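## Task

Exchange the cardboard box sitting in the open drawer of the short, narrow three-drawer file cabinet with the mug sitting in the open drawer of the wide three-drawer cabinet, then close all drawers completely. It fails if the mug drops more than a few centimetres or gets struck hard, or if the robot topples or ends up leaning. Both cabinets must stay roughly where they were, and the final arrangement must hold without the robot supporting it.

## Robot and tools

ROBOT. A Rainbow Robotics RB-Y1 in a physics simulation: a two-wheel drive base with two rear casters (0.66 m long, 0.58 m wide, front edge 0.10 m ahead of the wheel axle), a folding leg and torso, a head, and two 7-joint arms with parallel grippers. The base only drives straight or turns in place; it cannot slide sideways. A loose object may occasionally get a small nudge from the scene.

FRAMES. Base frame: origin on the floor between the drive wheels, x ahead, y to the left, z up. The state reports chest, left_hand and right_hand in this frame. chest is a spine point 0.08 m under the shoulders, x along the chest's facing. Each hand point sits between its finger pads; fingers extend along the hand's -z and close along its x. Reported hand positions can be off, especially with the arm stretched. base_odometry is in the frame the base had at scene start; it counts wheel rotation only, so wheel slip shows as motion. Heading runs -3.142 to 3.142, left positive.

execute_actions. Arguments: actions (a list holding one action, or empty to just read state and images) and cameras (list of head_camera, left_wrist_camera, right_wrist_camera or all; omitted/null means all, [] means none). An action may contain:
- base: one relative command, an offset from where the base last measured itself. translate_m in metres, -3 to 3, forward positive; or rotate_rad in radians, -3.2 to 3.2, counter-clockwise (left) positive. A move needing more than 8.667 s at its top speed is refused.
- joints: absolute targets keyed by joint name, radians except grippers. Torso: torso_squat_rad 0 to 1.2 (higher lowers the level chest); torso_shift_rad -0.3 to 0.6 (positive pushes hips forward); torso_pitch_rad -0.2 to 1.4 (positive leans forward); torso_yaw_rad -1.5 to 1.5 (positive left). Combined torso limits: squat+shift <= 1.52; squat-shift+pitch <= 1.57; shift+0.5 pitch-0.4 squat <= 0.7; shift+0.3 pitch-0.5 squat <= 0.39; breaking one leaves the commanded torso joints partway and off_target. Per arm (prefix left_ or right_): shoulder_pitch -2.356 to 2.356 (0 hanging, negative raises the arm forward and inward); shoulder_roll left 0 to 3.141, right -3.141 to 0 (away from the body lifts the arm sideways); shoulder_yaw -2.094 to 2.094 (positive swings a bent forearm left, both arms); elbow -2.617 to 0.01 (0 straight, negative bends); forearm_roll -3.141 to 3.141 and hand_roll -2.705 to 2.705 (positive counter-clockwise seen from above on a hanging arm, both arms); wrist_pitch -1.57 to 1.919 (negative tips the hand forward); gripper_m 0 to 0.1, the gap between pads in metres. Head: head_pan_rad -0.523 to 0.523 (left positive, relative to chest); head_tilt_rad -0.35 to 1.57 (positive looks down). Joints count as done within ±0.02 (grippers ±0.004).
- speeds: per-action caps, translate_m 0.05 to 0.4 m/s, rotate_rad 0.1 to 1.509 rad/s (defaults are the maximums).
- min_time_s: 0.1 to 8, a floor on how long each arm and head motion takes.
Unnamed joints and the base may keep pushing toward earlier targets without the status saying so. Any unknown key or value outside range gets the whole call rejected with no motion. Native top speeds: arm joints 1 rad/s (wrist-area joints 1.5), head 1.5, squat and pitch 0.3, shift 0.15, torso yaw 0.6, grippers 0.1 m/s.

wait: seconds, 0 to 10; nothing new is commanded and you get the same state and images back. zoom_image: camera plus region [x0, y0, x1, y1] in pixels of that camera's latest full image, origin top-left, no larger than 504 by 504. finished_scene: scene, the number of the scene being closed; it is final and reports success, and the robot must first have held its last command.

RESULTS. joint_positions gives current joint values. base_status and joint_status tell how each motion ended: done (for the base, the wheels turned the commanded amount even if slipping); off_target (resting short, may still push); limit_stop_at_<name> (a built-in limit stopped it); limit_stop_at_own_body (a guard halted an arm or torso just before touching the robot's own body; move them apart); contact_stop (torso or arm met firm resistance); time_out; stopped_with_arm (torso halted because an arm contact-stopped). contact_stop, time_out or stopped_with_arm on one joint halts its whole group (the torso, or one arm), and those joints then hold their current position. "joint command not followed", with a cause line, means an arm's targets were blocked by the self-collision check (arm into itself or the other arm's links); such joints show not_followed and may be retried each action until valid targets arrive. The gripper still moves. on_its_own lists uncommanded items; "held at" is the held target, not the actual angle. If one call in a reply stops, the remaining calls of that reply are skipped. MOTOR HOT warns at 65 °C; OVER-TEMPERATURE FAULT at 80 °C brakes the arm and halts everything (keys cut short read limit_stop_at_motor_heat); resend targets afterwards. A torque fault (contact torque reaching a joint's load limit, e.g. 60.9 N m shoulders, 31.3 elbow, 21.7 wrist joints, held weight included) freezes the robot for 10 s.

CAUTIONS. To grip, command an opening at least 0.005 m under the object's width; off_target is then expected. After a stop, back off first in a separate action, arms before torso; if both hands share one object and the torso contact-stops right away with nothing in the way, resend every arm joint at its reported value, then the torso command. The base does not halt on hitting furniture and may keep pushing; a bent leg can extend past the base front, and a leg pressing furniture can slide the robot backward unseen by odometry. Each arm carries at most 3 kg; heavy loads far forward can tip the robot. Never let the arms strike or squeeze each other, grippers included. Avoid drops, slams and shoving the cabinets. The simulation keeps running while you compose replies, with the last command held.

Each tool is called after "Emit:" as name([rows], argument=value, ...), one row to a line, values as JSON.

## Session

Emit:
execute_actions(actions=[])

Scene clock: 0.00 s.
base_odometry: x=+0.000 y=+0.000 heading=+0.000 (m, m, rad; odometry frame)
base_status: not commanded
joint_positions: torso_squat_rad=+0.350 torso_shift_rad=-0.001 torso_pitch_rad=+0.000 torso_yaw_rad=+0.000 left_shoulder_pitch_rad=-0.007 left_shoulder_roll_rad=+0.015 left_shoulder_yaw_rad=+0.004 left_elbow_rad=-0.164 left_forearm_roll_rad=+0.054 left_wrist_pitch_rad=-0.003 left_hand_roll_rad=+0.009 left_gripper_m=+0.099 right_shoulder_pitch_rad=-0.034 right_shoulder_roll_rad=-0.038 right_shoulder_yaw_rad=+0.018 right_elbow_rad=-0.214 right_forearm_roll_rad=-0.002 right_wrist_pitch_rad=-0.003 right_hand_roll_rad=-0.034 right_gripper_m=+0.100 head_pan_rad=+0.000 head_tilt_rad=+0.400
joint_status: not commanded
chest: x=-0.2287 y=+0.0007 z=+1.2475 quat_wxyz=(+1.000, -0.001, +0.000, +0.000) (m; base frame)
left_hand: x=-0.1428 y=+0.2314 z=+0.5669 quat_wxyz=(+0.996, +0.004, -0.087, +0.032) (m; base frame)
right_hand: x=-0.0993 y=-0.2459 z=+0.5742 quat_wxyz=(+0.992, -0.016, -0.125, -0.001) (m; base frame)
pictures: head_camera, left_wrist_camera, right_wrist_camera
Images, in order (width x height): head_camera 896x504, left_wrist_camera 644x364, right_wrist_camera 644x364.

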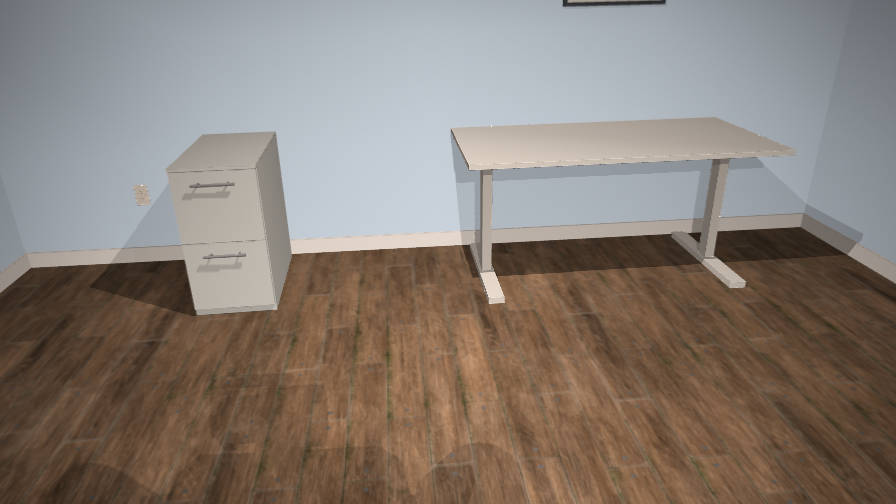

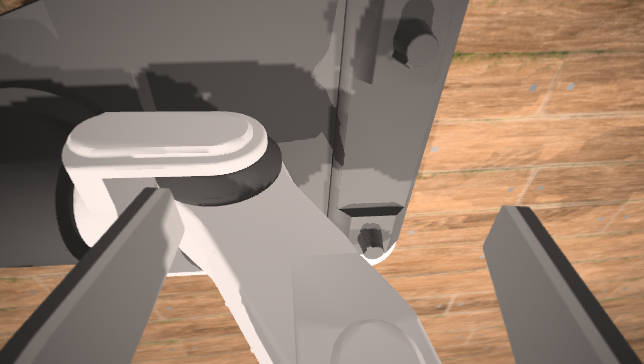

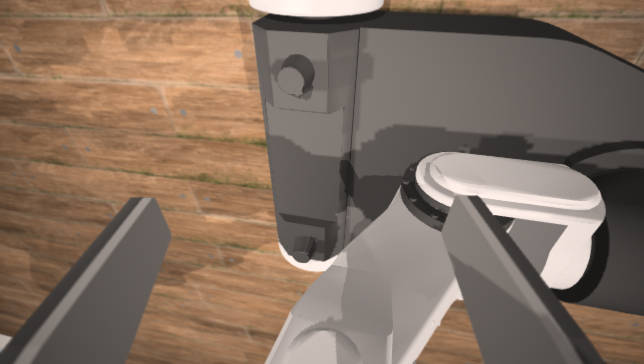

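Emit:
execute_actions([
  {"base":{"rotate_rad":1.57}},
], cameras=["head_camera"])

Emit:
execute_actions([
  {"base":{"rotate_rad":1.57}},
], cameras=["head_camera"])

Emit:
execute_actions([
  {"base":{"rotate_rad":1.57}},
], cameras=["head_camera"])

Scene clock: 4.60 s.
base_odometry: x=+0.000 y=+0.000 heading=+1.569 (m, m, rad; odometry frame)
base_status: done
joint_positions: torso_squat_rad=+0.350 torso_shift_rad=-0.001 torso_pitch_rad=-0.001 torso_yaw_rad=+0.000 left_shoulder_pitch_rad=-0.007 left_shoulder_roll_rad=+0.015 left_shoulder_yaw_rad=+0.004 left_elbow_rad=-0.164 left_forearm_roll_rad=+0.054 left_wrist_pitch_rad=-0.003 left_hand_roll_rad=+0.009 left_gripper_m=+0.099 right_shoulder_pitch_rad=-0.034 right_shoulder_roll_rad=-0.038 right_shoulder_yaw_rad=+0.018 right_elbow_rad=-0.214 right_forearm_roll_rad=-0.002 right_wrist_pitch_rad=-0.003 right_hand_roll_rad=-0.034 right_gripper_m=+0.100 head_pan_rad=+0.000 head_tilt_rad=+0.400
joint_status: not commanded
chest: x=-0.2288 y=+0.0007 z=+1.2475 quat_wxyz=(+1.000, -0.001, +0.000, +0.000) (m; base frame)
left_hand: x=-0.1428 y=+0.2314 z=+0.5669 quat_wxyz=(+0.996, +0.004, -0.087, +0.032) (m; base frame)
right_hand: x=-0.0993 y=-0.2459 z=+0.5742 quat_wxyz=(+0.992, -0.016, -0.125, -0.001) (m; base frame)
pictures: head_camera
Images, in order (width x height): head_camera 896x504.

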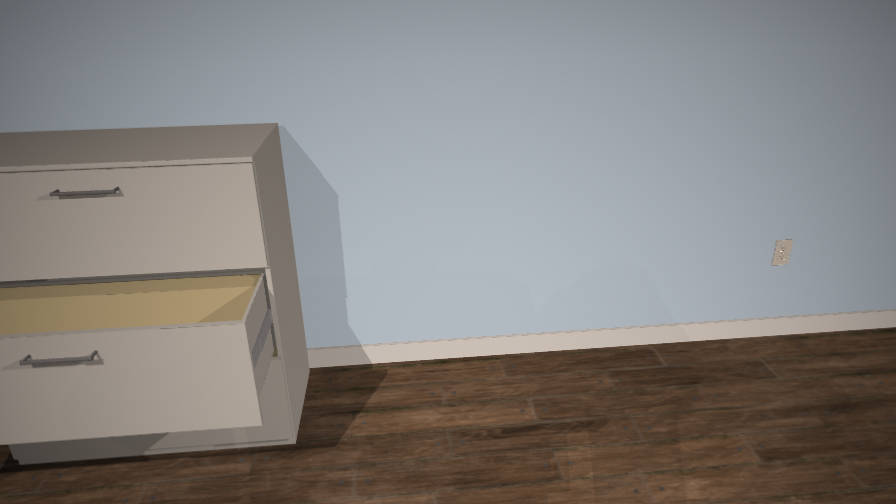

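Scene clock: 8.60 s.
base_odometry: x=+0.000 y=+0.000 heading=+3.139 (m, m, rad; odometry frame)
base_status: done
joint_positions: torso_squat_rad=+0.350 torso_shift_rad=-0.001 torso_pitch_rad=-0.001 torso_yaw_rad=+0.000 left_shoulder_pitch_rad=-0.007 left_shoulder_roll_rad=+0.015 left_shoulder_yaw_rad=+0.004 left_elbow_rad=-0.164 left_forearm_roll_rad=+0.054 left_wrist_pitch_rad=-0.003 left_hand_roll_rad=+0.009 left_gripper_m=+0.099 right_shoulder_pitch_rad=-0.034 right_shoulder_roll_rad=-0.038 right_shoulder_yaw_rad=+0.018 right_elbow_rad=-0.214 right_forearm_roll_rad=-0.002 right_wrist_pitch_rad=-0.003 right_hand_roll_rad=-0.034 right_gripper_m=+0.100 head_pan_rad=+0.000 head_tilt_rad=+0.400
joint_status: not commanded
chest: x=-0.2288 y=+0.0007 z=+1.2475 quat_wxyz=(+1.000, -0.001, +0.000, +0.000) (m; base frame)
left_hand: x=-0.1428 y=+0.2314 z=+0.5669 quat_wxyz=(+0.996, +0.004, -0.087, +0.032) (m; base frame)
right_hand: x=-0.0993 y=-0.2460 z=+0.5742 quat_wxyz=(+0.992, -0.016, -0.125, -0.001) (m; base frame)
pictures: head_camera
Images, in order (width x height): head_camera 896x504.

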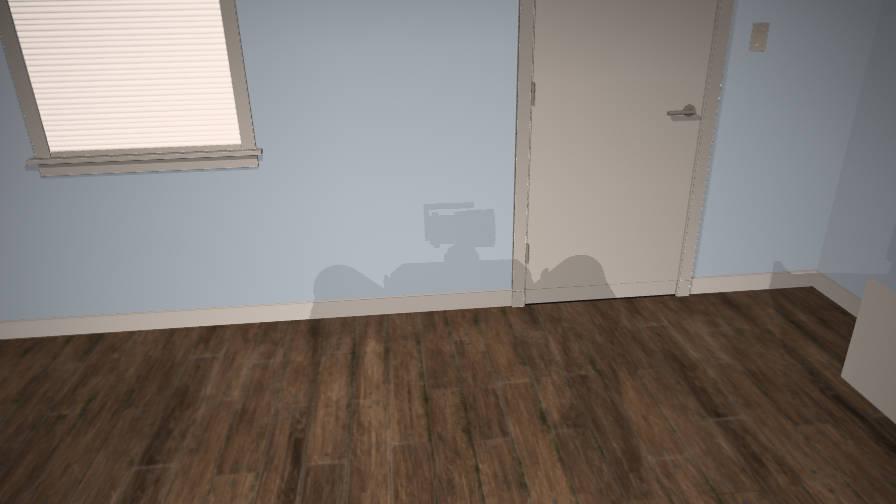

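Scene clock: 12.60 s.
base_odometry: x=+0.000 y=+0.000 heading=-1.575 (m, m, rad; odometry frame)
base_status: done
joint_positions: torso_squat_rad=+0.350 torso_shift_rad=-0.001 torso_pitch_rad=-0.001 torso_yaw_rad=+0.000 left_shoulder_pitch_rad=-0.007 left_shoulder_roll_rad=+0.015 left_shoulder_yaw_rad=+0.004 left_elbow_rad=-0.164 left_forearm_roll_rad=+0.054 left_wrist_pitch_rad=-0.003 left_hand_roll_rad=+0.009 left_gripper_m=+0.099 right_shoulder_pitch_rad=-0.034 right_shoulder_roll_rad=-0.038 right_shoulder_yaw_rad=+0.018 right_elbow_rad=-0.214 right_forearm_roll_rad=-0.002 right_wrist_pitch_rad=-0.003 right_hand_roll_rad=-0.034 right_gripper_m=+0.100 head_pan_rad=+0.000 head_tilt_rad=+0.400
joint_status: not commanded
chest: x=-0.2288 y=+0.0007 z=+1.2475 quat_wxyz=(+1.000, -0.001, +0.000, +0.000) (m; base frame)
left_hand: x=-0.1428 y=+0.2314 z=+0.5669 quat_wxyz=(+0.996, +0.004, -0.087, +0.032) (m; base frame)
right_hand: x=-0.0993 y=-0.2460 z=+0.5742 quat_wxyz=(+0.992, -0.016, -0.125, -0.001) (m; base frame)
pictures: head_camera
Images, in order (width x height): head_camera 896x504.

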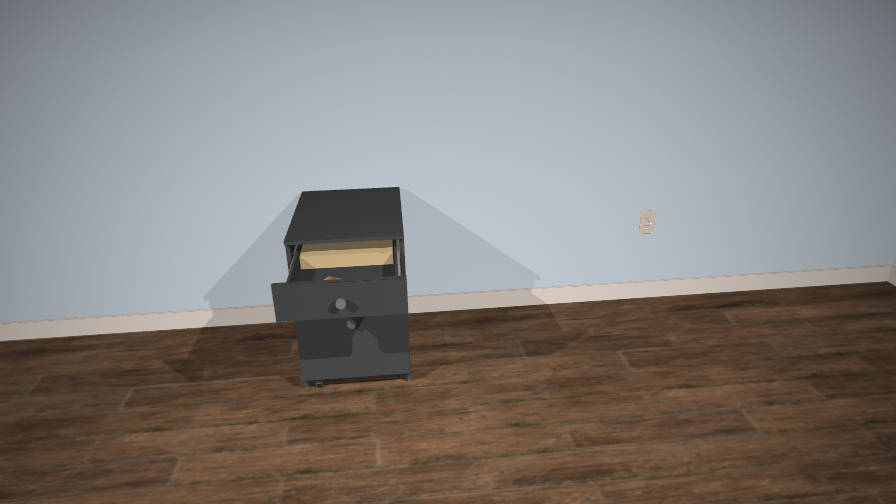

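Emit:
execute_actions([
  {"base":{"rotate_rad":0.27}},
], cameras=[])

Emit:
execute_actions([
  {"base":{"translate_m":0.93}},
], cameras=[])

Emit:
execute_actions([
  {"base":{"rotate_rad":-0.27},"joints":{"head_tilt_rad":0.9}},
], cameras=["head_camera"])

Scene clock: 15.10 s.
base_odometry: x=+0.000 y=+0.000 heading=-1.305 (m, m, rad; odometry frame)
base_status: done
joint_positions: torso_squat_rad=+0.350 torso_shift_rad=-0.001 torso_pitch_rad=-0.001 torso_yaw_rad=+0.000 left_shoulder_pitch_rad=-0.007 left_shoulder_roll_rad=+0.015 left_shoulder_yaw_rad=+0.004 left_elbow_rad=-0.164 left_forearm_roll_rad=+0.054 left_wrist_pitch_rad=-0.003 left_hand_roll_rad=+0.009 left_gripper_m=+0.099 right_shoulder_pitch_rad=-0.034 right_shoulder_roll_rad=-0.038 right_shoulder_yaw_rad=+0.018 right_elbow_rad=-0.214 right_forearm_roll_rad=-0.002 right_wrist_pitch_rad=-0.003 right_hand_roll_rad=-0.034 right_gripper_m=+0.100 head_pan_rad=+0.000 head_tilt_rad=+0.400
joint_status: not commanded
chest: x=-0.2288 y=+0.0007 z=+1.2475 quat_wxyz=(+1.000, -0.001, +0.000, +0.000) (m; base frame)
left_hand: x=-0.1428 y=+0.2314 z=+0.5669 quat_wxyz=(+0.996, +0.004, -0.087, +0.032) (m; base frame)
right_hand: x=-0.0993 y=-0.2459 z=+0.5742 quat_wxyz=(+0.992, -0.016, -0.125, -0.001) (m; base frame)
pictures: none
No camera images: the call's "cameras" was empty. Leave "cameras" out to get every camera's image.

Scene clock: 18.77 s.
base_odometry: x=+0.245 y=-0.897 heading=-1.304 (m, m, rad; odometry frame)
base_status: done
joint_positions: torso_squat_rad=+0.350 torso_shift_rad=-0.001 torso_pitch_rad=+0.000 torso_yaw_rad=+0.000 left_shoulder_pitch_rad=-0.007 left_shoulder_roll_rad=+0.015 left_shoulder_yaw_rad=+0.004 left_elbow_rad=-0.165 left_forearm_roll_rad=+0.054 left_wrist_pitch_rad=-0.003 left_hand_roll_rad=+0.009 left_gripper_m=+0.099 right_shoulder_pitch_rad=-0.034 right_shoulder_roll_rad=-0.038 right_shoulder_yaw_rad=+0.018 right_elbow_rad=-0.214 right_forearm_roll_rad=-0.002 right_wrist_pitch_rad=-0.003 right_hand_roll_rad=-0.034 right_gripper_m=+0.100 head_pan_rad=+0.000 head_tilt_rad=+0.400
joint_status: not commanded
chest: x=-0.2287 y=+0.0007 z=+1.2475 quat_wxyz=(+1.000, -0.001, +0.000, +0.000) (m; base frame)
left_hand: x=-0.1428 y=+0.2314 z=+0.5669 quat_wxyz=(+0.996, +0.004, -0.087, +0.032) (m; base frame)
right_hand: x=-0.0992 y=-0.2459 z=+0.5742 quat_wxyz=(+0.992, -0.016, -0.125, -0.001) (m; base frame)
pictures: none
No camera images: the call's "cameras" was empty. Leave "cameras" out to get every camera's image.

Scene clock: 20.53 s.
base_odometry: x=+0.245 y=-0.897 heading=-1.574 (m, m, rad; odometry frame)
base_status: done
joint_positions: torso_squat_rad=+0.350 torso_shift_rad=-0.001 torso_pitch_rad=+0.000 torso_yaw_rad=+0.000 left_shoulder_pitch_rad=-0.007 left_shoulder_roll_rad=+0.015 left_shoulder_yaw_rad=+0.004 left_elbow_rad=-0.165 left_forearm_roll_rad=+0.054 left_wrist_pitch_rad=-0.003 left_hand_roll_rad=+0.009 left_gripper_m=+0.099 right_shoulder_pitch_rad=-0.034 right_shoulder_roll_rad=-0.038 right_shoulder_yaw_rad=+0.018 right_elbow_rad=-0.214 right_forearm_roll_rad=-0.002 right_wrist_pitch_rad=-0.003 right_hand_roll_rad=-0.034 right_gripper_m=+0.100 head_pan_rad=+0.000 head_tilt_rad=+0.900
joint_status: all done
chest: x=-0.2287 y=+0.0008 z=+1.2475 quat_wxyz=(+1.000, -0.001, +0.000, +0.000) (m; base frame)
left_hand: x=-0.1428 y=+0.2314 z=+0.5669 quat_wxyz=(+0.996, +0.004, -0.087, +0.032) (m; base frame)
right_hand: x=-0.0992 y=-0.2459 z=+0.5742 quat_wxyz=(+0.992, -0.016, -0.125, -0.001) (m; base frame)
pictures: head_camera
Images, in order (width x height): head_camera 896x504.

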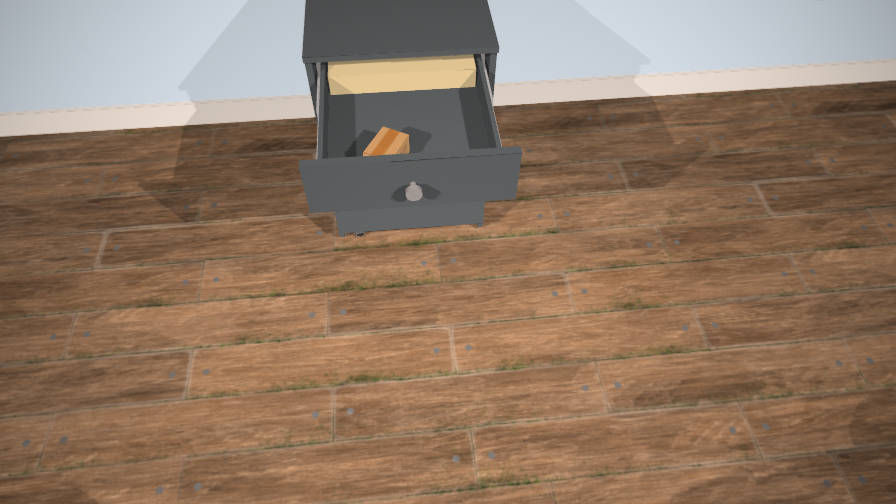

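Emit:
execute_actions([
  {"joints":{"torso_pitch_rad":0.7,"torso_shift_rad":0.2,"left_shoulder_pitch_rad":-1.4,"left_elbow_rad":-0.8,"left_wrist_pitch_rad":1.5,"head_tilt_rad":0.5}},
], cameras=["head_camera"])

Scene clock: 24.47 s.
base_odometry: x=+0.245 y=-0.897 heading=-1.574 (m, m, rad; odometry frame)
base_status: not commanded
joint_positions: torso_squat_rad=+0.350 torso_shift_rad=+0.200 torso_pitch_rad=+0.700 torso_yaw_rad=+0.000 left_shoulder_pitch_rad=-1.400 left_shoulder_roll_rad=+0.015 left_shoulder_yaw_rad=+0.004 left_elbow_rad=-0.800 left_forearm_roll_rad=+0.054 left_wrist_pitch_rad=+1.500 left_hand_roll_rad=+0.009 left_gripper_m=+0.099 right_shoulder_pitch_rad=-0.034 right_shoulder_roll_rad=-0.038 right_shoulder_yaw_rad=+0.018 right_elbow_rad=-0.214 right_forearm_roll_rad=-0.002 right_wrist_pitch_rad=-0.003 right_hand_roll_rad=-0.034 right_gripper_m=+0.100 head_pan_rad=+0.000 head_tilt_rad=+0.500
joint_status: all done
chest: x=+0.1020 y=+0.0007 z=+1.1616 quat_wxyz=(+0.939, -0.001, +0.343, +0.000) (m; base frame)
left_hand: x=+0.5351 y=+0.0287 z=+0.7267 quat_wxyz=(+0.978, -0.022, +0.035, -0.207) (m; base frame)
right_hand: x=-0.2331 y=-0.2459 z=+0.5635 quat_wxyz=(+0.975, -0.015, +0.223, +0.004) (m; base frame)
pictures: head_camera
Images, in order (width x height): head_camera 896x504.

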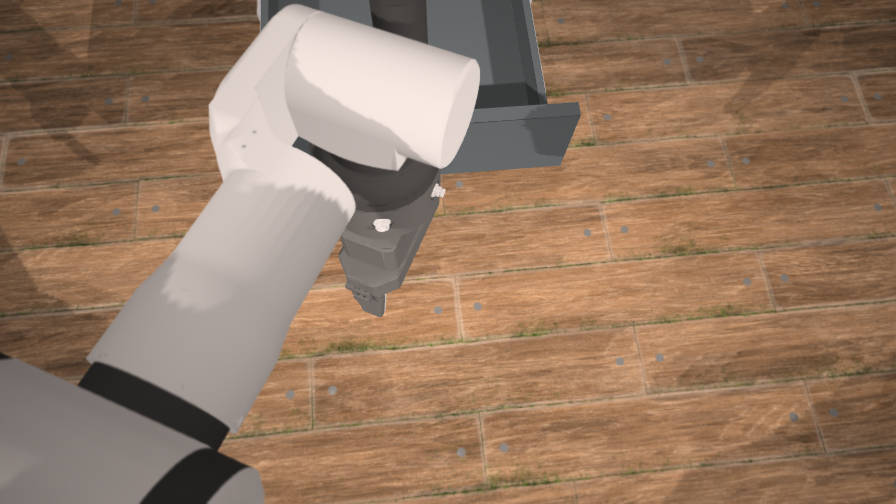

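Emit:
execute_actions([
  {"base":{"translate_m":0.45},"joints":{"left_shoulder_roll_rad":0.25}},
], cameras=["head_camera","left_wrist_camera"])

Scene clock: 27.23 s.
base_odometry: x=+0.243 y=-1.347 heading=-1.574 (m, m, rad; odometry frame)
base_status: done
joint_positions: torso_squat_rad=+0.350 torso_shift_rad=+0.200 torso_pitch_rad=+0.700 torso_yaw_rad=+0.000 left_shoulder_pitch_rad=-1.400 left_shoulder_roll_rad=+0.250 left_shoulder_yaw_rad=+0.004 left_elbow_rad=-0.800 left_forearm_roll_rad=+0.054 left_wrist_pitch_rad=+1.500 left_hand_roll_rad=+0.009 left_gripper_m=+0.099 right_shoulder_pitch_rad=-0.034 right_shoulder_roll_rad=-0.038 right_shoulder_yaw_rad=+0.018 right_elbow_rad=-0.214 right_forearm_roll_rad=-0.002 right_wrist_pitch_rad=-0.003 right_hand_roll_rad=-0.034 right_gripper_m=+0.100 head_pan_rad=+0.000 head_tilt_rad=+0.500
joint_status: all done
chest: x=+0.1020 y=+0.0007 z=+1.1616 quat_wxyz=(+0.939, -0.001, +0.343, +0.000) (m; base frame)
left_hand: x=+0.5910 y=+0.1708 z=+0.7384 quat_wxyz=(+0.989, +0.067, +0.012, -0.135) (m; base frame)
right_hand: x=-0.2333 y=-0.2459 z=+0.5636 quat_wxyz=(+0.975, -0.015, +0.224, +0.004) (m; base frame)
pictures: head_camera, left_wrist_camera
Images, in order (width x height): head_camera 896x504, left_wrist_camera 644x364.

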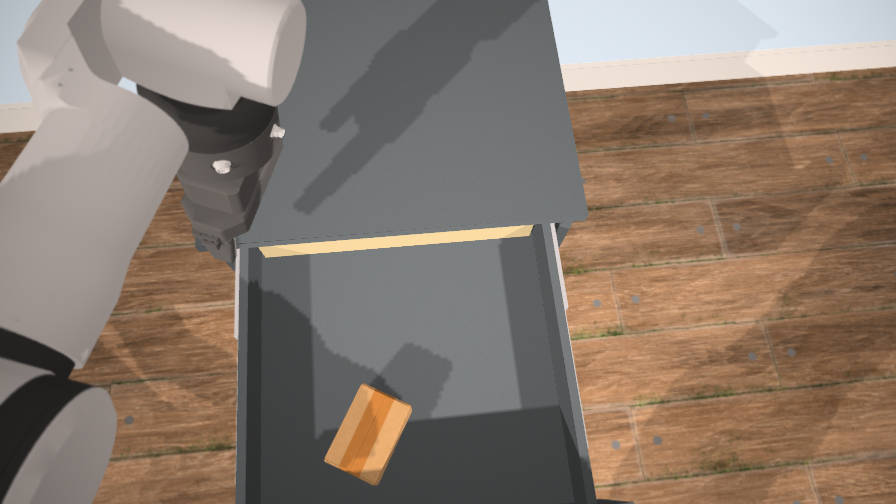

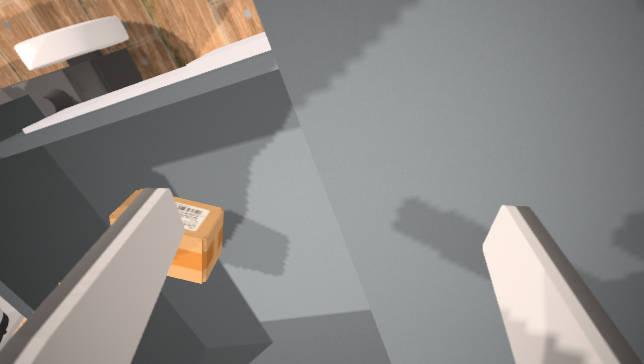

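Emit:
execute_actions([
  {"base":{"translate_m":-0.2},"joints":{"left_shoulder_roll_rad":0.1}},
], cameras=["head_camera","left_wrist_camera"])

Scene clock: 29.63 s.
base_odometry: x=+0.244 y=-1.147 heading=-1.573 (m, m, rad; odometry frame)
base_status: done
joint_positions: torso_squat_rad=+0.350 torso_shift_rad=+0.200 torso_pitch_rad=+0.700 torso_yaw_rad=+0.000 left_shoulder_pitch_rad=-1.400 left_shoulder_roll_rad=+0.100 left_shoulder_yaw_rad=+0.004 left_elbow_rad=-0.800 left_forearm_roll_rad=+0.054 left_wrist_pitch_rad=+1.500 left_hand_roll_rad=+0.009 left_gripper_m=+0.099 right_shoulder_pitch_rad=-0.034 right_shoulder_roll_rad=-0.038 right_shoulder_yaw_rad=+0.018 right_elbow_rad=-0.214 right_forearm_roll_rad=-0.002 right_wrist_pitch_rad=-0.003 right_hand_roll_rad=-0.034 right_gripper_m=+0.100 head_pan_rad=+0.000 head_tilt_rad=+0.500
joint_status: all done
chest: x=+0.1020 y=+0.0006 z=+1.1616 quat_wxyz=(+0.939, -0.001, +0.343, +0.000) (m; base frame)
left_hand: x=+0.5576 y=+0.0793 z=+0.7276 quat_wxyz=(+0.983, +0.010, +0.026, -0.181) (m; base frame)
right_hand: x=-0.2333 y=-0.2460 z=+0.5636 quat_wxyz=(+0.975, -0.015, +0.224, +0.004) (m; base frame)
pictures: head_camera, left_wrist_camera
Images, in order (width x height): head_camera 896x504, left_wrist_camera 644x364.

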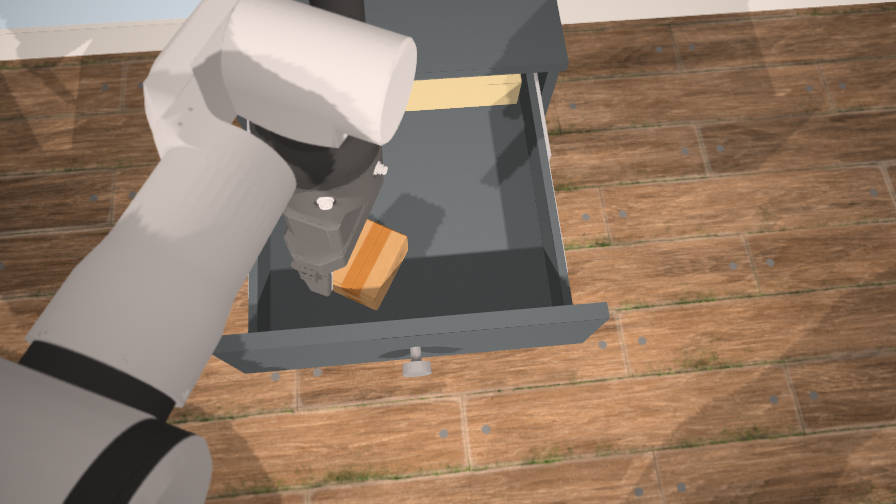

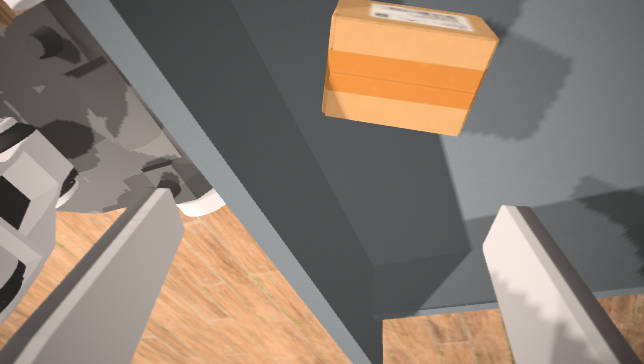

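Emit:
execute_actions([
  {"base":{"translate_m":0.03},"joints":{"left_shoulder_roll_rad":0.17,"left_hand_roll_rad":1.45}},
], cameras=["left_wrist_camera"])

Scene clock: 31.73 s.
base_odometry: x=+0.244 y=-1.177 heading=-1.573 (m, m, rad; odometry frame)
base_status: done
joint_positions: torso_squat_rad=+0.350 torso_shift_rad=+0.200 torso_pitch_rad=+0.700 torso_yaw_rad=+0.000 left_shoulder_pitch_rad=-1.400 left_shoulder_roll_rad=+0.170 left_shoulder_yaw_rad=+0.004 left_elbow_rad=-0.800 left_forearm_roll_rad=+0.054 left_wrist_pitch_rad=+1.500 left_hand_roll_rad=+1.450 left_gripper_m=+0.099 right_shoulder_pitch_rad=-0.034 right_shoulder_roll_rad=-0.038 right_shoulder_yaw_rad=+0.018 right_elbow_rad=-0.214 right_forearm_roll_rad=-0.002 right_wrist_pitch_rad=-0.003 right_hand_roll_rad=-0.034 right_gripper_m=+0.100 head_pan_rad=+0.000 head_tilt_rad=+0.500
joint_status: all done
chest: x=+0.1020 y=+0.0006 z=+1.1616 quat_wxyz=(+0.939, -0.001, +0.343, +0.000) (m; base frame)
left_hand: x=+0.5743 y=+0.1217 z=+0.7312 quat_wxyz=(+0.847, +0.040, -0.009, +0.531) (m; base frame)
right_hand: x=-0.2333 y=-0.2459 z=+0.5636 quat_wxyz=(+0.975, -0.015, +0.224, +0.004) (m; base frame)
pictures: left_wrist_camera
Images, in order (width x height): left_wrist_camera 644x364.

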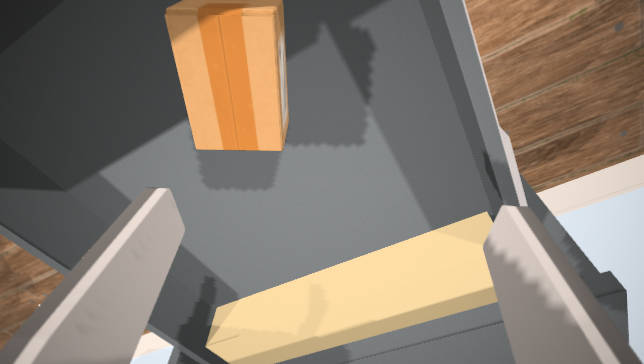

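Emit:
execute_actions([
  {"joints":{"left_shoulder_roll_rad":0.12,"torso_squat_rad":0.6}},
], cameras=["left_wrist_camera"])

Scene clock: 33.63 s.
base_odometry: x=+0.244 y=-1.177 heading=-1.573 (m, m, rad; odometry frame)
base_status: not commanded
joint_positions: torso_squat_rad=+0.600 torso_shift_rad=+0.200 torso_pitch_rad=+0.700 torso_yaw_rad=+0.000 left_shoulder_pitch_rad=-1.400 left_shoulder_roll_rad=+0.120 left_shoulder_yaw_rad=+0.004 left_elbow_rad=-0.800 left_forearm_roll_rad=+0.054 left_wrist_pitch_rad=+1.500 left_hand_roll_rad=+1.450 left_gripper_m=+0.099 right_shoulder_pitch_rad=-0.034 right_shoulder_roll_rad=-0.038 right_shoulder_yaw_rad=+0.018 right_elbow_rad=-0.214 right_forearm_roll_rad=-0.002 right_wrist_pitch_rad=-0.003 right_hand_roll_rad=-0.034 right_gripper_m=+0.100 head_pan_rad=+0.000 head_tilt_rad=+0.500
joint_status: all done
chest: x=+0.0861 y=+0.0006 z=+1.0834 quat_wxyz=(+0.939, -0.001, +0.343, +0.000) (m; base frame)
left_hand: x=+0.5467 y=+0.0913 z=+0.6502 quat_wxyz=(+0.855, +0.029, +0.007, +0.518) (m; base frame)
right_hand: x=-0.2492 y=-0.2460 z=+0.4854 quat_wxyz=(+0.975, -0.015, +0.224, +0.004) (m; base frame)
pictures: left_wrist_camera
Images, in order (width x height): left_wrist_camera 644x364.

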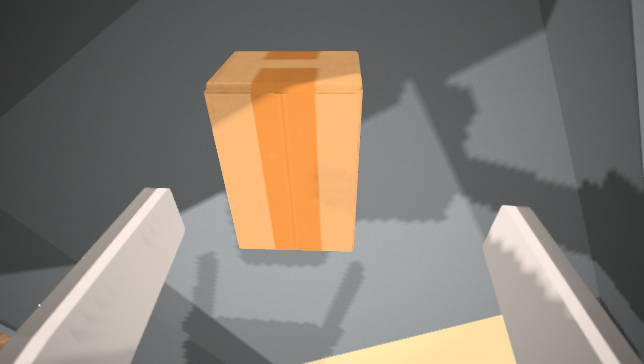

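Slightly more right; lower further.

Emit:
execute_actions([
  {"joints":{"left_shoulder_roll_rad":0.09,"torso_squat_rad":0.8},"base":{"translate_m":0.025}},
], cameras=["left_wrist_camera"])

Scene clock: 35.30 s.
base_odometry: x=+0.244 y=-1.203 heading=-1.573 (m, m, rad; odometry frame)
base_status: done
joint_positions: torso_squat_rad=+0.800 torso_shift_rad=+0.200 torso_pitch_rad=+0.700 torso_yaw_rad=+0.000 left_shoulder_pitch_rad=-1.400 left_shoulder_roll_rad=+0.090 left_shoulder_yaw_rad=+0.004 left_elbow_rad=-0.800 left_forearm_roll_rad=+0.054 left_wrist_pitch_rad=+1.500 left_hand_roll_rad=+1.450 left_gripper_m=+0.099 right_shoulder_pitch_rad=-0.034 right_shoulder_roll_rad=-0.038 right_shoulder_yaw_rad=+0.018 right_elbow_rad=-0.214 right_forearm_roll_rad=-0.002 right_wrist_pitch_rad=-0.003 right_hand_roll_rad=-0.034 right_gripper_m=+0.100 head_pan_rad=+0.000 head_tilt_rad=+0.500
joint_status: all done
chest: x=+0.0682 y=+0.0006 z=+0.9951 quat_wxyz=(+0.939, -0.001, +0.343, +0.000) (m; base frame)
left_hand: x=+0.5214 y=+0.0733 z=+0.5609 quat_wxyz=(+0.860, +0.023, +0.017, +0.510) (m; base frame)
right_hand: x=-0.2671 y=-0.2460 z=+0.3971 quat_wxyz=(+0.975, -0.015, +0.224, +0.004) (m; base frame)
pictures: left_wrist_camera
Images, in order (width x height): left_wrist_camera 644x364.

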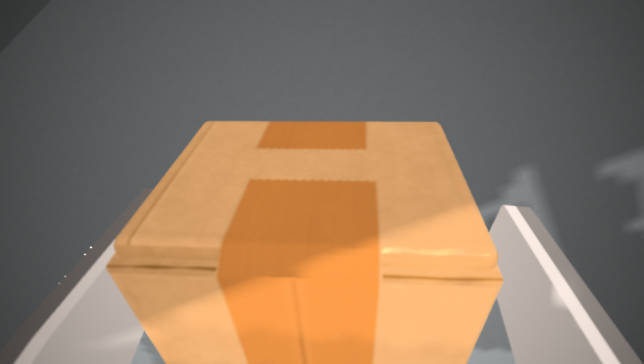

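Emit:
execute_actions([
  {"joints":{"left_gripper_m":0.04}},
], cameras=[])

Emit:
execute_actions([
  {"joints":{"torso_squat_rad":0.2}},
], cameras=["head_camera"])

Scene clock: 36.70 s.
base_odometry: x=+0.244 y=-1.203 heading=-1.573 (m, m, rad; odometry frame)
base_status: not commanded
joint_positions: torso_squat_rad=+0.800 torso_shift_rad=+0.200 torso_pitch_rad=+0.700 torso_yaw_rad=+0.000 left_shoulder_pitch_rad=-1.400 left_shoulder_roll_rad=+0.090 left_shoulder_yaw_rad=+0.004 left_elbow_rad=-0.800 left_forearm_roll_rad=+0.054 left_wrist_pitch_rad=+1.500 left_hand_roll_rad=+1.450 left_gripper_m=+0.059 right_shoulder_pitch_rad=-0.034 right_shoulder_roll_rad=-0.038 right_shoulder_yaw_rad=+0.018 right_elbow_rad=-0.214 right_forearm_roll_rad=-0.002 right_wrist_pitch_rad=-0.003 right_hand_roll_rad=-0.034 right_gripper_m=+0.100 head_pan_rad=+0.000 head_tilt_rad=+0.500
joint_status: left_gripper_m off_target (ended at +0.059, target +0.040)
chest: x=+0.0682 y=+0.0006 z=+0.9951 quat_wxyz=(+0.939, -0.001, +0.343, +0.000) (m; base frame)
left_hand: x=+0.5214 y=+0.0733 z=+0.5609 quat_wxyz=(+0.860, +0.023, +0.017, +0.510) (m; base frame)
right_hand: x=-0.2671 y=-0.2460 z=+0.3971 quat_wxyz=(+0.975, -0.015, +0.224, +0.004) (m; base frame)
pictures: none
No camera images: the call's "cameras" was empty. Leave "cameras" out to get every camera's image.

Scene clock: 39.47 s.
base_odometry: x=+0.244 y=-1.203 heading=-1.573 (m, m, rad; odometry frame)
base_status: not commanded
joint_positions: torso_squat_rad=+0.200 torso_shift_rad=+0.200 torso_pitch_rad=+0.700 torso_yaw_rad=+0.000 left_shoulder_pitch_rad=-1.400 left_shoulder_roll_rad=+0.090 left_shoulder_yaw_rad=+0.004 left_elbow_rad=-0.800 left_forearm_roll_rad=+0.054 left_wrist_pitch_rad=+1.500 left_hand_roll_rad=+1.450 left_gripper_m=+0.059 right_shoulder_pitch_rad=-0.034 right_shoulder_roll_rad=-0.038 right_shoulder_yaw_rad=+0.018 right_elbow_rad=-0.214 right_forearm_roll_rad=-0.002 right_wrist_pitch_rad=-0.003 right_hand_roll_rad=-0.034 right_gripper_m=+0.100 head_pan_rad=+0.000 head_tilt_rad=+0.500
joint_status: all done
chest: x=+0.1077 y=+0.0007 z=+1.1895 quat_wxyz=(+0.939, -0.001, +0.343, +0.000) (m; base frame)
left_hand: x=+0.5608 y=+0.0734 z=+0.7551 quat_wxyz=(+0.860, +0.023, +0.017, +0.510) (m; base frame)
right_hand: x=-0.2277 y=-0.2459 z=+0.5916 quat_wxyz=(+0.975, -0.015, +0.224, +0.004) (m; base frame)
pictures: head_camera
Images, in order (width x height): head_camera 896x504.

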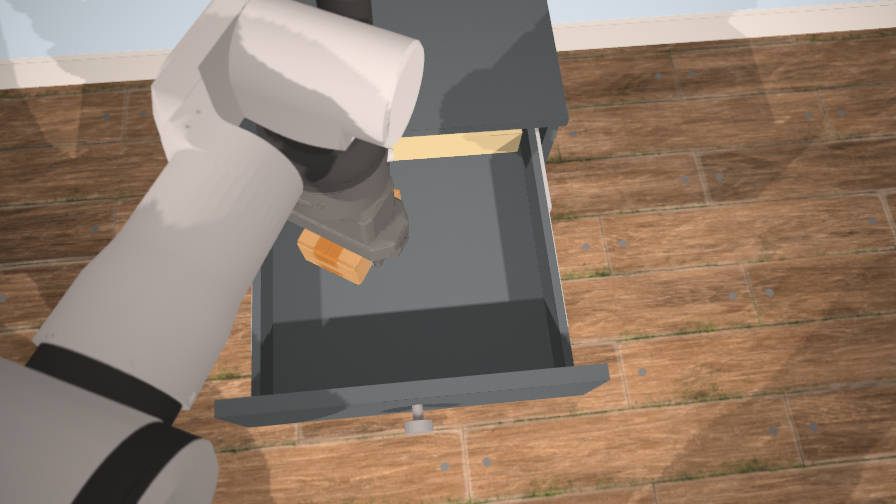

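Emit:
execute_actions([
  {"base":{"translate_m":-0.4}},
], cameras=[])

Emit:
execute_actions([
  {"base":{"rotate_rad":-2.34}},
], cameras=[])

Emit:
execute_actions([
  {"base":{"translate_m":1.59}},
], cameras=[])

Emit:
execute_actions([
  {"base":{"rotate_rad":-0.8},"joints":{"head_tilt_rad":0.1,"head_pan_rad":-0.2}},
], cameras=["head_camera"])

Scene clock: 43.60 s.
base_odometry: x=+0.245 y=-0.802 heading=-1.574 (m, m, rad; odometry frame)
base_status: done
joint_positions: torso_squat_rad=+0.200 torso_shift_rad=+0.200 torso_pitch_rad=+0.700 torso_yaw_rad=+0.000 left_shoulder_pitch_rad=-1.400 left_shoulder_roll_rad=+0.090 left_shoulder_yaw_rad=+0.004 left_elbow_rad=-0.800 left_forearm_roll_rad=+0.054 left_wrist_pitch_rad=+1.500 left_hand_roll_rad=+1.450 left_gripper_m=+0.059 right_shoulder_pitch_rad=-0.034 right_shoulder_roll_rad=-0.038 right_shoulder_yaw_rad=+0.018 right_elbow_rad=-0.214 right_forearm_roll_rad=-0.002 right_wrist_pitch_rad=-0.003 right_hand_roll_rad=-0.034 right_gripper_m=+0.100 head_pan_rad=+0.000 head_tilt_rad=+0.500
joint_status: not commanded
chest: x=+0.1077 y=+0.0007 z=+1.1895 quat_wxyz=(+0.939, -0.001, +0.343, +0.000) (m; base frame)
left_hand: x=+0.5607 y=+0.0734 z=+0.7552 quat_wxyz=(+0.860, +0.023, +0.017, +0.510) (m; base frame)
right_hand: x=-0.2277 y=-0.2459 z=+0.5916 quat_wxyz=(+0.975, -0.015, +0.224, +0.004) (m; base frame)
pictures: none
No camera images: the call's "cameras" was empty. Leave "cameras" out to get every camera's image.

Scene clock: 48.23 s.
base_odometry: x=+0.245 y=-0.802 heading=+2.370 (m, m, rad; odometry frame)
base_status: done
joint_positions: torso_squat_rad=+0.200 torso_shift_rad=+0.200 torso_pitch_rad=+0.700 torso_yaw_rad=+0.000 left_shoulder_pitch_rad=-1.400 left_shoulder_roll_rad=+0.090 left_shoulder_yaw_rad=+0.004 left_elbow_rad=-0.800 left_forearm_roll_rad=+0.054 left_wrist_pitch_rad=+1.500 left_hand_roll_rad=+1.450 left_gripper_m=+0.059 right_shoulder_pitch_rad=-0.034 right_shoulder_roll_rad=-0.038 right_shoulder_yaw_rad=+0.018 right_elbow_rad=-0.214 right_forearm_roll_rad=-0.002 right_wrist_pitch_rad=-0.003 right_hand_roll_rad=-0.034 right_gripper_m=+0.100 head_pan_rad=+0.000 head_tilt_rad=+0.500
joint_status: not commanded
chest: x=+0.1077 y=+0.0007 z=+1.1895 quat_wxyz=(+0.939, -0.001, +0.343, +0.000) (m; base frame)
left_hand: x=+0.5607 y=+0.0735 z=+0.7552 quat_wxyz=(+0.860, +0.023, +0.017, +0.510) (m; base frame)
right_hand: x=-0.2277 y=-0.2460 z=+0.5915 quat_wxyz=(+0.975, -0.015, +0.224, +0.004) (m; base frame)
pictures: none
No camera images: the call's "cameras" was empty. Leave "cameras" out to get every camera's image.

Scene clock: 53.57 s.
base_odometry: x=-0.895 y=+0.306 heading=+2.370 (m, m, rad; odometry frame)
base_status: done
joint_positions: torso_squat_rad=+0.200 torso_shift_rad=+0.200 torso_pitch_rad=+0.700 torso_yaw_rad=+0.000 left_shoulder_pitch_rad=-1.400 left_shoulder_roll_rad=+0.090 left_shoulder_yaw_rad=+0.004 left_elbow_rad=-0.800 left_forearm_roll_rad=+0.054 left_wrist_pitch_rad=+1.500 left_hand_roll_rad=+1.450 left_gripper_m=+0.059 right_shoulder_pitch_rad=-0.034 right_shoulder_roll_rad=-0.038 right_shoulder_yaw_rad=+0.018 right_elbow_rad=-0.214 right_forearm_roll_rad=-0.002 right_wrist_pitch_rad=-0.003 right_hand_roll_rad=-0.034 right_gripper_m=+0.100 head_pan_rad=+0.000 head_tilt_rad=+0.500
joint_status: not commanded
chest: x=+0.1077 y=+0.0007 z=+1.1895 quat_wxyz=(+0.939, -0.001, +0.343, +0.000) (m; base frame)
left_hand: x=+0.5607 y=+0.0734 z=+0.7551 quat_wxyz=(+0.860, +0.023, +0.017, +0.510) (m; base frame)
right_hand: x=-0.2276 y=-0.2459 z=+0.5915 quat_wxyz=(+0.975, -0.015, +0.224, +0.004) (m; base frame)
pictures: none
No camera images: the call's "cameras" was empty. Leave "cameras" out to get every camera's image.

Scene clock: 56.43 s.
base_odometry: x=-0.895 y=+0.306 heading=+1.571 (m, m, rad; odometry frame)
base_status: done
joint_positions: torso_squat_rad=+0.200 torso_shift_rad=+0.200 torso_pitch_rad=+0.700 torso_yaw_rad=+0.000 left_shoulder_pitch_rad=-1.400 left_shoulder_roll_rad=+0.090 left_shoulder_yaw_rad=+0.004 left_elbow_rad=-0.800 left_forearm_roll_rad=+0.054 left_wrist_pitch_rad=+1.500 left_hand_roll_rad=+1.450 left_gripper_m=+0.059 right_shoulder_pitch_rad=-0.034 right_shoulder_roll_rad=-0.038 right_shoulder_yaw_rad=+0.018 right_elbow_rad=-0.214 right_forearm_roll_rad=-0.002 right_wrist_pitch_rad=-0.003 right_hand_roll_rad=-0.034 right_gripper_m=+0.100 head_pan_rad=-0.200 head_tilt_rad=+0.100
joint_status: all done
chest: x=+0.1077 y=+0.0007 z=+1.1895 quat_wxyz=(+0.939, -0.001, +0.343, +0.000) (m; base frame)
left_hand: x=+0.5607 y=+0.0735 z=+0.7551 quat_wxyz=(+0.860, +0.023, +0.017, +0.510) (m; base frame)
right_hand: x=-0.2276 y=-0.2459 z=+0.5915 quat_wxyz=(+0.975, -0.015, +0.224, +0.004) (m; base frame)
pictures: head_camera
Images, in order (width x height): head_camera 896x504.

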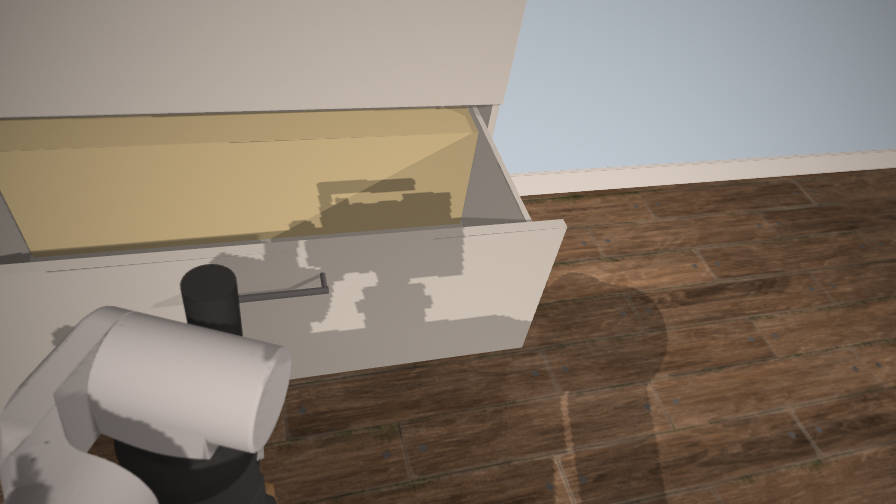

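Emit:
execute_actions([
  {"joints":{"left_shoulder_pitch_rad":-1.65,"left_wrist_pitch_rad":1.75,"head_pan_rad":0,"head_tilt_rad":0.5,"left_shoulder_roll_rad":0.3}},
], cameras=[])

Emit:
execute_actions([
  {"base":{"translate_m":0.35}},
], cameras=["head_camera"])

Scene clock: 58.17 s.
base_odometry: x=-0.895 y=+0.306 heading=+1.571 (m, m, rad; odometry frame)
base_status: not commanded
joint_positions: torso_squat_rad=+0.200 torso_shift_rad=+0.200 torso_pitch_rad=+0.700 torso_yaw_rad=+0.000 left_shoulder_pitch_rad=-1.650 left_shoulder_roll_rad=+0.300 left_shoulder_yaw_rad=+0.004 left_elbow_rad=-0.800 left_forearm_roll_rad=+0.054 left_wrist_pitch_rad=+1.750 left_hand_roll_rad=+1.450 left_gripper_m=+0.059 right_shoulder_pitch_rad=-0.034 right_shoulder_roll_rad=-0.038 right_shoulder_yaw_rad=+0.018 right_elbow_rad=-0.214 right_forearm_roll_rad=-0.002 right_wrist_pitch_rad=-0.003 right_hand_roll_rad=-0.034 right_gripper_m=+0.100 head_pan_rad=+0.000 head_tilt_rad=+0.500
joint_status: all done
chest: x=+0.1077 y=+0.0007 z=+1.1895 quat_wxyz=(+0.939, -0.001, +0.343, +0.000) (m; base frame)
left_hand: x=+0.6466 y=+0.1625 z=+0.8872 quat_wxyz=(+0.828, +0.073, -0.053, +0.554) (m; base frame)
right_hand: x=-0.2276 y=-0.2459 z=+0.5915 quat_wxyz=(+0.975, -0.015, +0.224, +0.004) (m; base frame)
pictures: none
No camera images: the call's "cameras" was empty. Leave "cameras" out to get every camera's image.

Scene clock: 60.40 s.
base_odometry: x=-0.895 y=+0.656 heading=+1.571 (m, m, rad; odometry frame)
base_status: done
joint_positions: torso_squat_rad=+0.200 torso_shift_rad=+0.200 torso_pitch_rad=+0.700 torso_yaw_rad=+0.000 left_shoulder_pitch_rad=-1.650 left_shoulder_roll_rad=+0.300 left_shoulder_yaw_rad=+0.004 left_elbow_rad=-0.800 left_forearm_roll_rad=+0.054 left_wrist_pitch_rad=+1.750 left_hand_roll_rad=+1.450 left_gripper_m=+0.059 right_shoulder_pitch_rad=-0.034 right_shoulder_roll_rad=-0.038 right_shoulder_yaw_rad=+0.018 right_elbow_rad=-0.214 right_forearm_roll_rad=-0.002 right_wrist_pitch_rad=-0.003 right_hand_roll_rad=-0.034 right_gripper_m=+0.100 head_pan_rad=+0.000 head_tilt_rad=+0.500
joint_status: not commanded
chest: x=+0.1078 y=+0.0007 z=+1.1895 quat_wxyz=(+0.939, -0.001, +0.343, +0.000) (m; base frame)
left_hand: x=+0.6466 y=+0.1625 z=+0.8870 quat_wxyz=(+0.828, +0.073, -0.053, +0.554) (m; base frame)
right_hand: x=-0.2276 y=-0.2459 z=+0.5915 quat_wxyz=(+0.975, -0.015, +0.224, +0.004) (m; base frame)
pictures: head_camera
Images, in order (width x height): head_camera 896x504.

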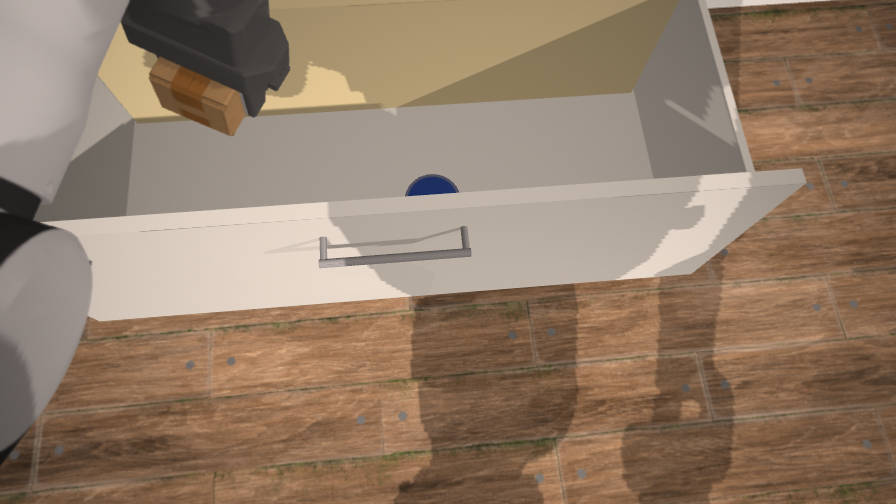

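Emit:
execute_actions([
  {"joints":{"torso_squat_rad":1.0},"base":{"translate_m":0.07}},
], cameras=["head_camera","left_wrist_camera"])

Scene clock: 64.83 s.
base_odometry: x=-0.895 y=+0.726 heading=+1.571 (m, m, rad; odometry frame)
base_status: done
joint_positions: torso_squat_rad=+1.000 torso_shift_rad=+0.200 torso_pitch_rad=+0.700 torso_yaw_rad=+0.000 left_shoulder_pitch_rad=-1.650 left_shoulder_roll_rad=+0.300 left_shoulder_yaw_rad=+0.004 left_elbow_rad=-0.800 left_forearm_roll_rad=+0.054 left_wrist_pitch_rad=+1.750 left_hand_roll_rad=+1.450 left_gripper_m=+0.059 right_shoulder_pitch_rad=-0.034 right_shoulder_roll_rad=-0.038 right_shoulder_yaw_rad=+0.018 right_elbow_rad=-0.214 right_forearm_roll_rad=-0.002 right_wrist_pitch_rad=-0.003 right_hand_roll_rad=-0.034 right_gripper_m=+0.100 head_pan_rad=+0.000 head_tilt_rad=+0.500
joint_status: all done
chest: x=+0.0465 y=+0.0006 z=+0.8878 quat_wxyz=(+0.939, -0.001, +0.343, +0.000) (m; base frame)
left_hand: x=+0.5856 y=+0.1623 z=+0.5856 quat_wxyz=(+0.828, +0.073, -0.054, +0.554) (m; base frame)
right_hand: x=-0.2888 y=-0.2461 z=+0.2898 quat_wxyz=(+0.975, -0.015, +0.224, +0.004) (m; base frame)
pictures: head_camera, left_wrist_camera
Images, in order (width x height): head_camera 896x504, left_wrist_camera 644x364.

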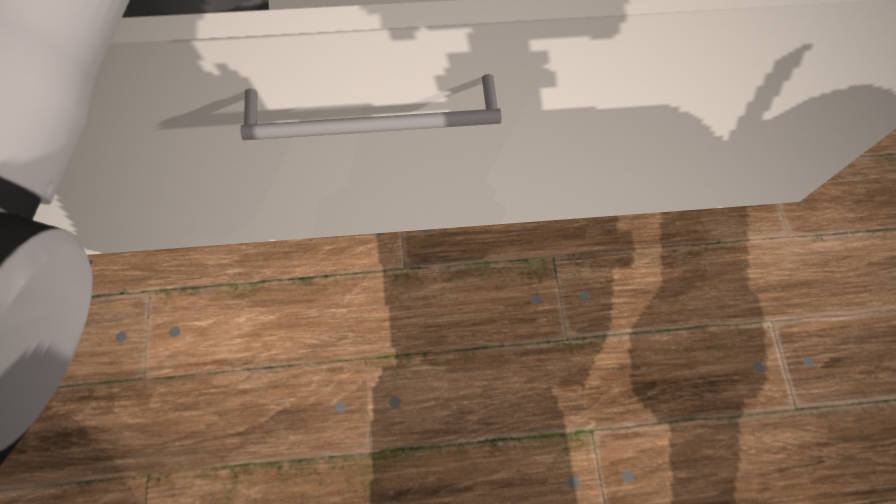

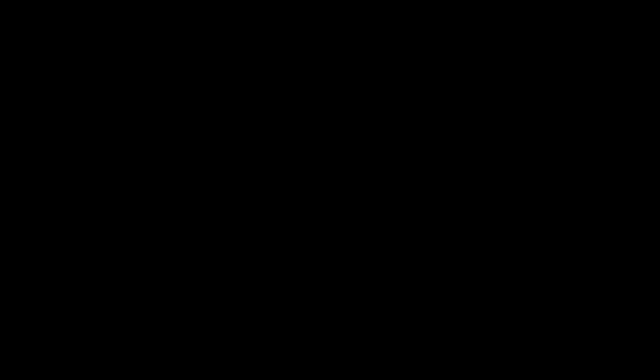

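Emit:
execute_actions([
  {"joints":{"left_elbow_rad":-0.35,"left_wrist_pitch_rad":1.3,"head_tilt_rad":0.1},"min_time_s":2},
], cameras=["head_camera"])

Scene clock: 67.40 s.
base_odometry: x=-0.895 y=+0.727 heading=+1.571 (m, m, rad; odometry frame)
base_status: not commanded
joint_positions: torso_squat_rad=+1.000 torso_shift_rad=+0.200 torso_pitch_rad=+0.700 torso_yaw_rad=+0.000 left_shoulder_pitch_rad=-1.651 left_shoulder_roll_rad=+0.300 left_shoulder_yaw_rad=+0.004 left_elbow_rad=-0.351 left_forearm_roll_rad=+0.054 left_wrist_pitch_rad=+1.300 left_hand_roll_rad=+1.450 left_gripper_m=+0.059 right_shoulder_pitch_rad=-0.034 right_shoulder_roll_rad=-0.038 right_shoulder_yaw_rad=+0.018 right_elbow_rad=-0.214 right_forearm_roll_rad=-0.002 right_wrist_pitch_rad=-0.003 right_hand_roll_rad=-0.034 right_gripper_m=+0.100 head_pan_rad=+0.000 head_tilt_rad=+0.100
joint_status: all done
chest: x=+0.0464 y=+0.0005 z=+0.8879 quat_wxyz=(+0.939, -0.001, +0.343, +0.000) (m; base frame)
left_hand: x=+0.5705 y=+0.1932 z=+0.4768 quat_wxyz=(+0.821, +0.072, -0.056, +0.563) (m; base frame)
right_hand: x=-0.2887 y=-0.2460 z=+0.2898 quat_wxyz=(+0.975, -0.015, +0.223, +0.004) (m; base frame)
pictures: head_camera
Images, in order (width x height): head_camera 896x504.

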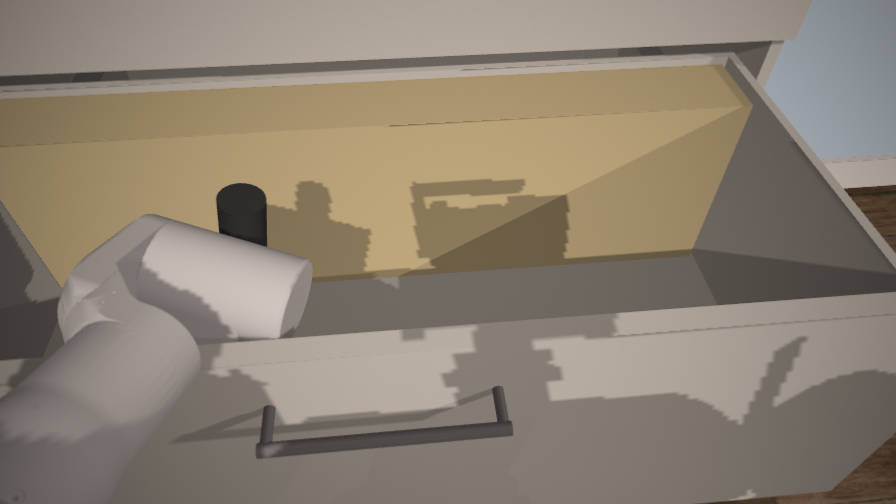

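Emit:
execute_actions([
  {"joints":{"left_elbow_rad":-0.15,"left_wrist_pitch_rad":1.1},"min_time_s":2},
], cameras=[])

Scene clock: 69.30 s.
base_odometry: x=-0.895 y=+0.726 heading=+1.571 (m, m, rad; odometry frame)
base_status: not commanded
joint_positions: torso_squat_rad=+1.000 torso_shift_rad=+0.200 torso_pitch_rad=+0.699 torso_yaw_rad=+0.000 left_shoulder_pitch_rad=-1.671 left_shoulder_roll_rad=+0.299 left_shoulder_yaw_rad=+0.004 left_elbow_rad=-0.293 left_forearm_roll_rad=+0.053 left_wrist_pitch_rad=+1.223 left_hand_roll_rad=+1.450 left_gripper_m=+0.059 right_shoulder_pitch_rad=-0.034 right_shoulder_roll_rad=-0.038 right_shoulder_yaw_rad=+0.018 right_elbow_rad=-0.214 right_forearm_roll_rad=-0.002 right_wrist_pitch_rad=-0.003 right_hand_roll_rad=-0.034 right_gripper_m=+0.100 head_pan_rad=+0.000 head_tilt_rad=+0.100
joint_status: left_elbow_rad contact_stop (moved +0.058 of +0.201); left_wrist_pitch_rad contact_stop_at_left_elbow_rad (moved -0.077 of -0.200)
on_its_own: left_elbow_rad is held at -0.292, not at your -0.150, since a contact_stop; left_wrist_pitch_rad is held at +1.223, not at your +1.100, since a contact_stop
chest: x=+0.0461 y=+0.0004 z=+0.8880 quat_wxyz=(+0.940, +0.000, +0.342, +0.000) (m; base frame)
left_hand: x=+0.5781 y=+0.1922 z=+0.4733 quat_wxyz=(+0.822, +0.058, -0.070, +0.562) (m; base frame)
right_hand: x=-0.2885 y=-0.2460 z=+0.2895 quat_wxyz=(+0.975, -0.015, +0.223, +0.004) (m; base frame)
pictures: none
No camera images: the call's "cameras" was empty. Leave "cameras" out to get every camera's image.


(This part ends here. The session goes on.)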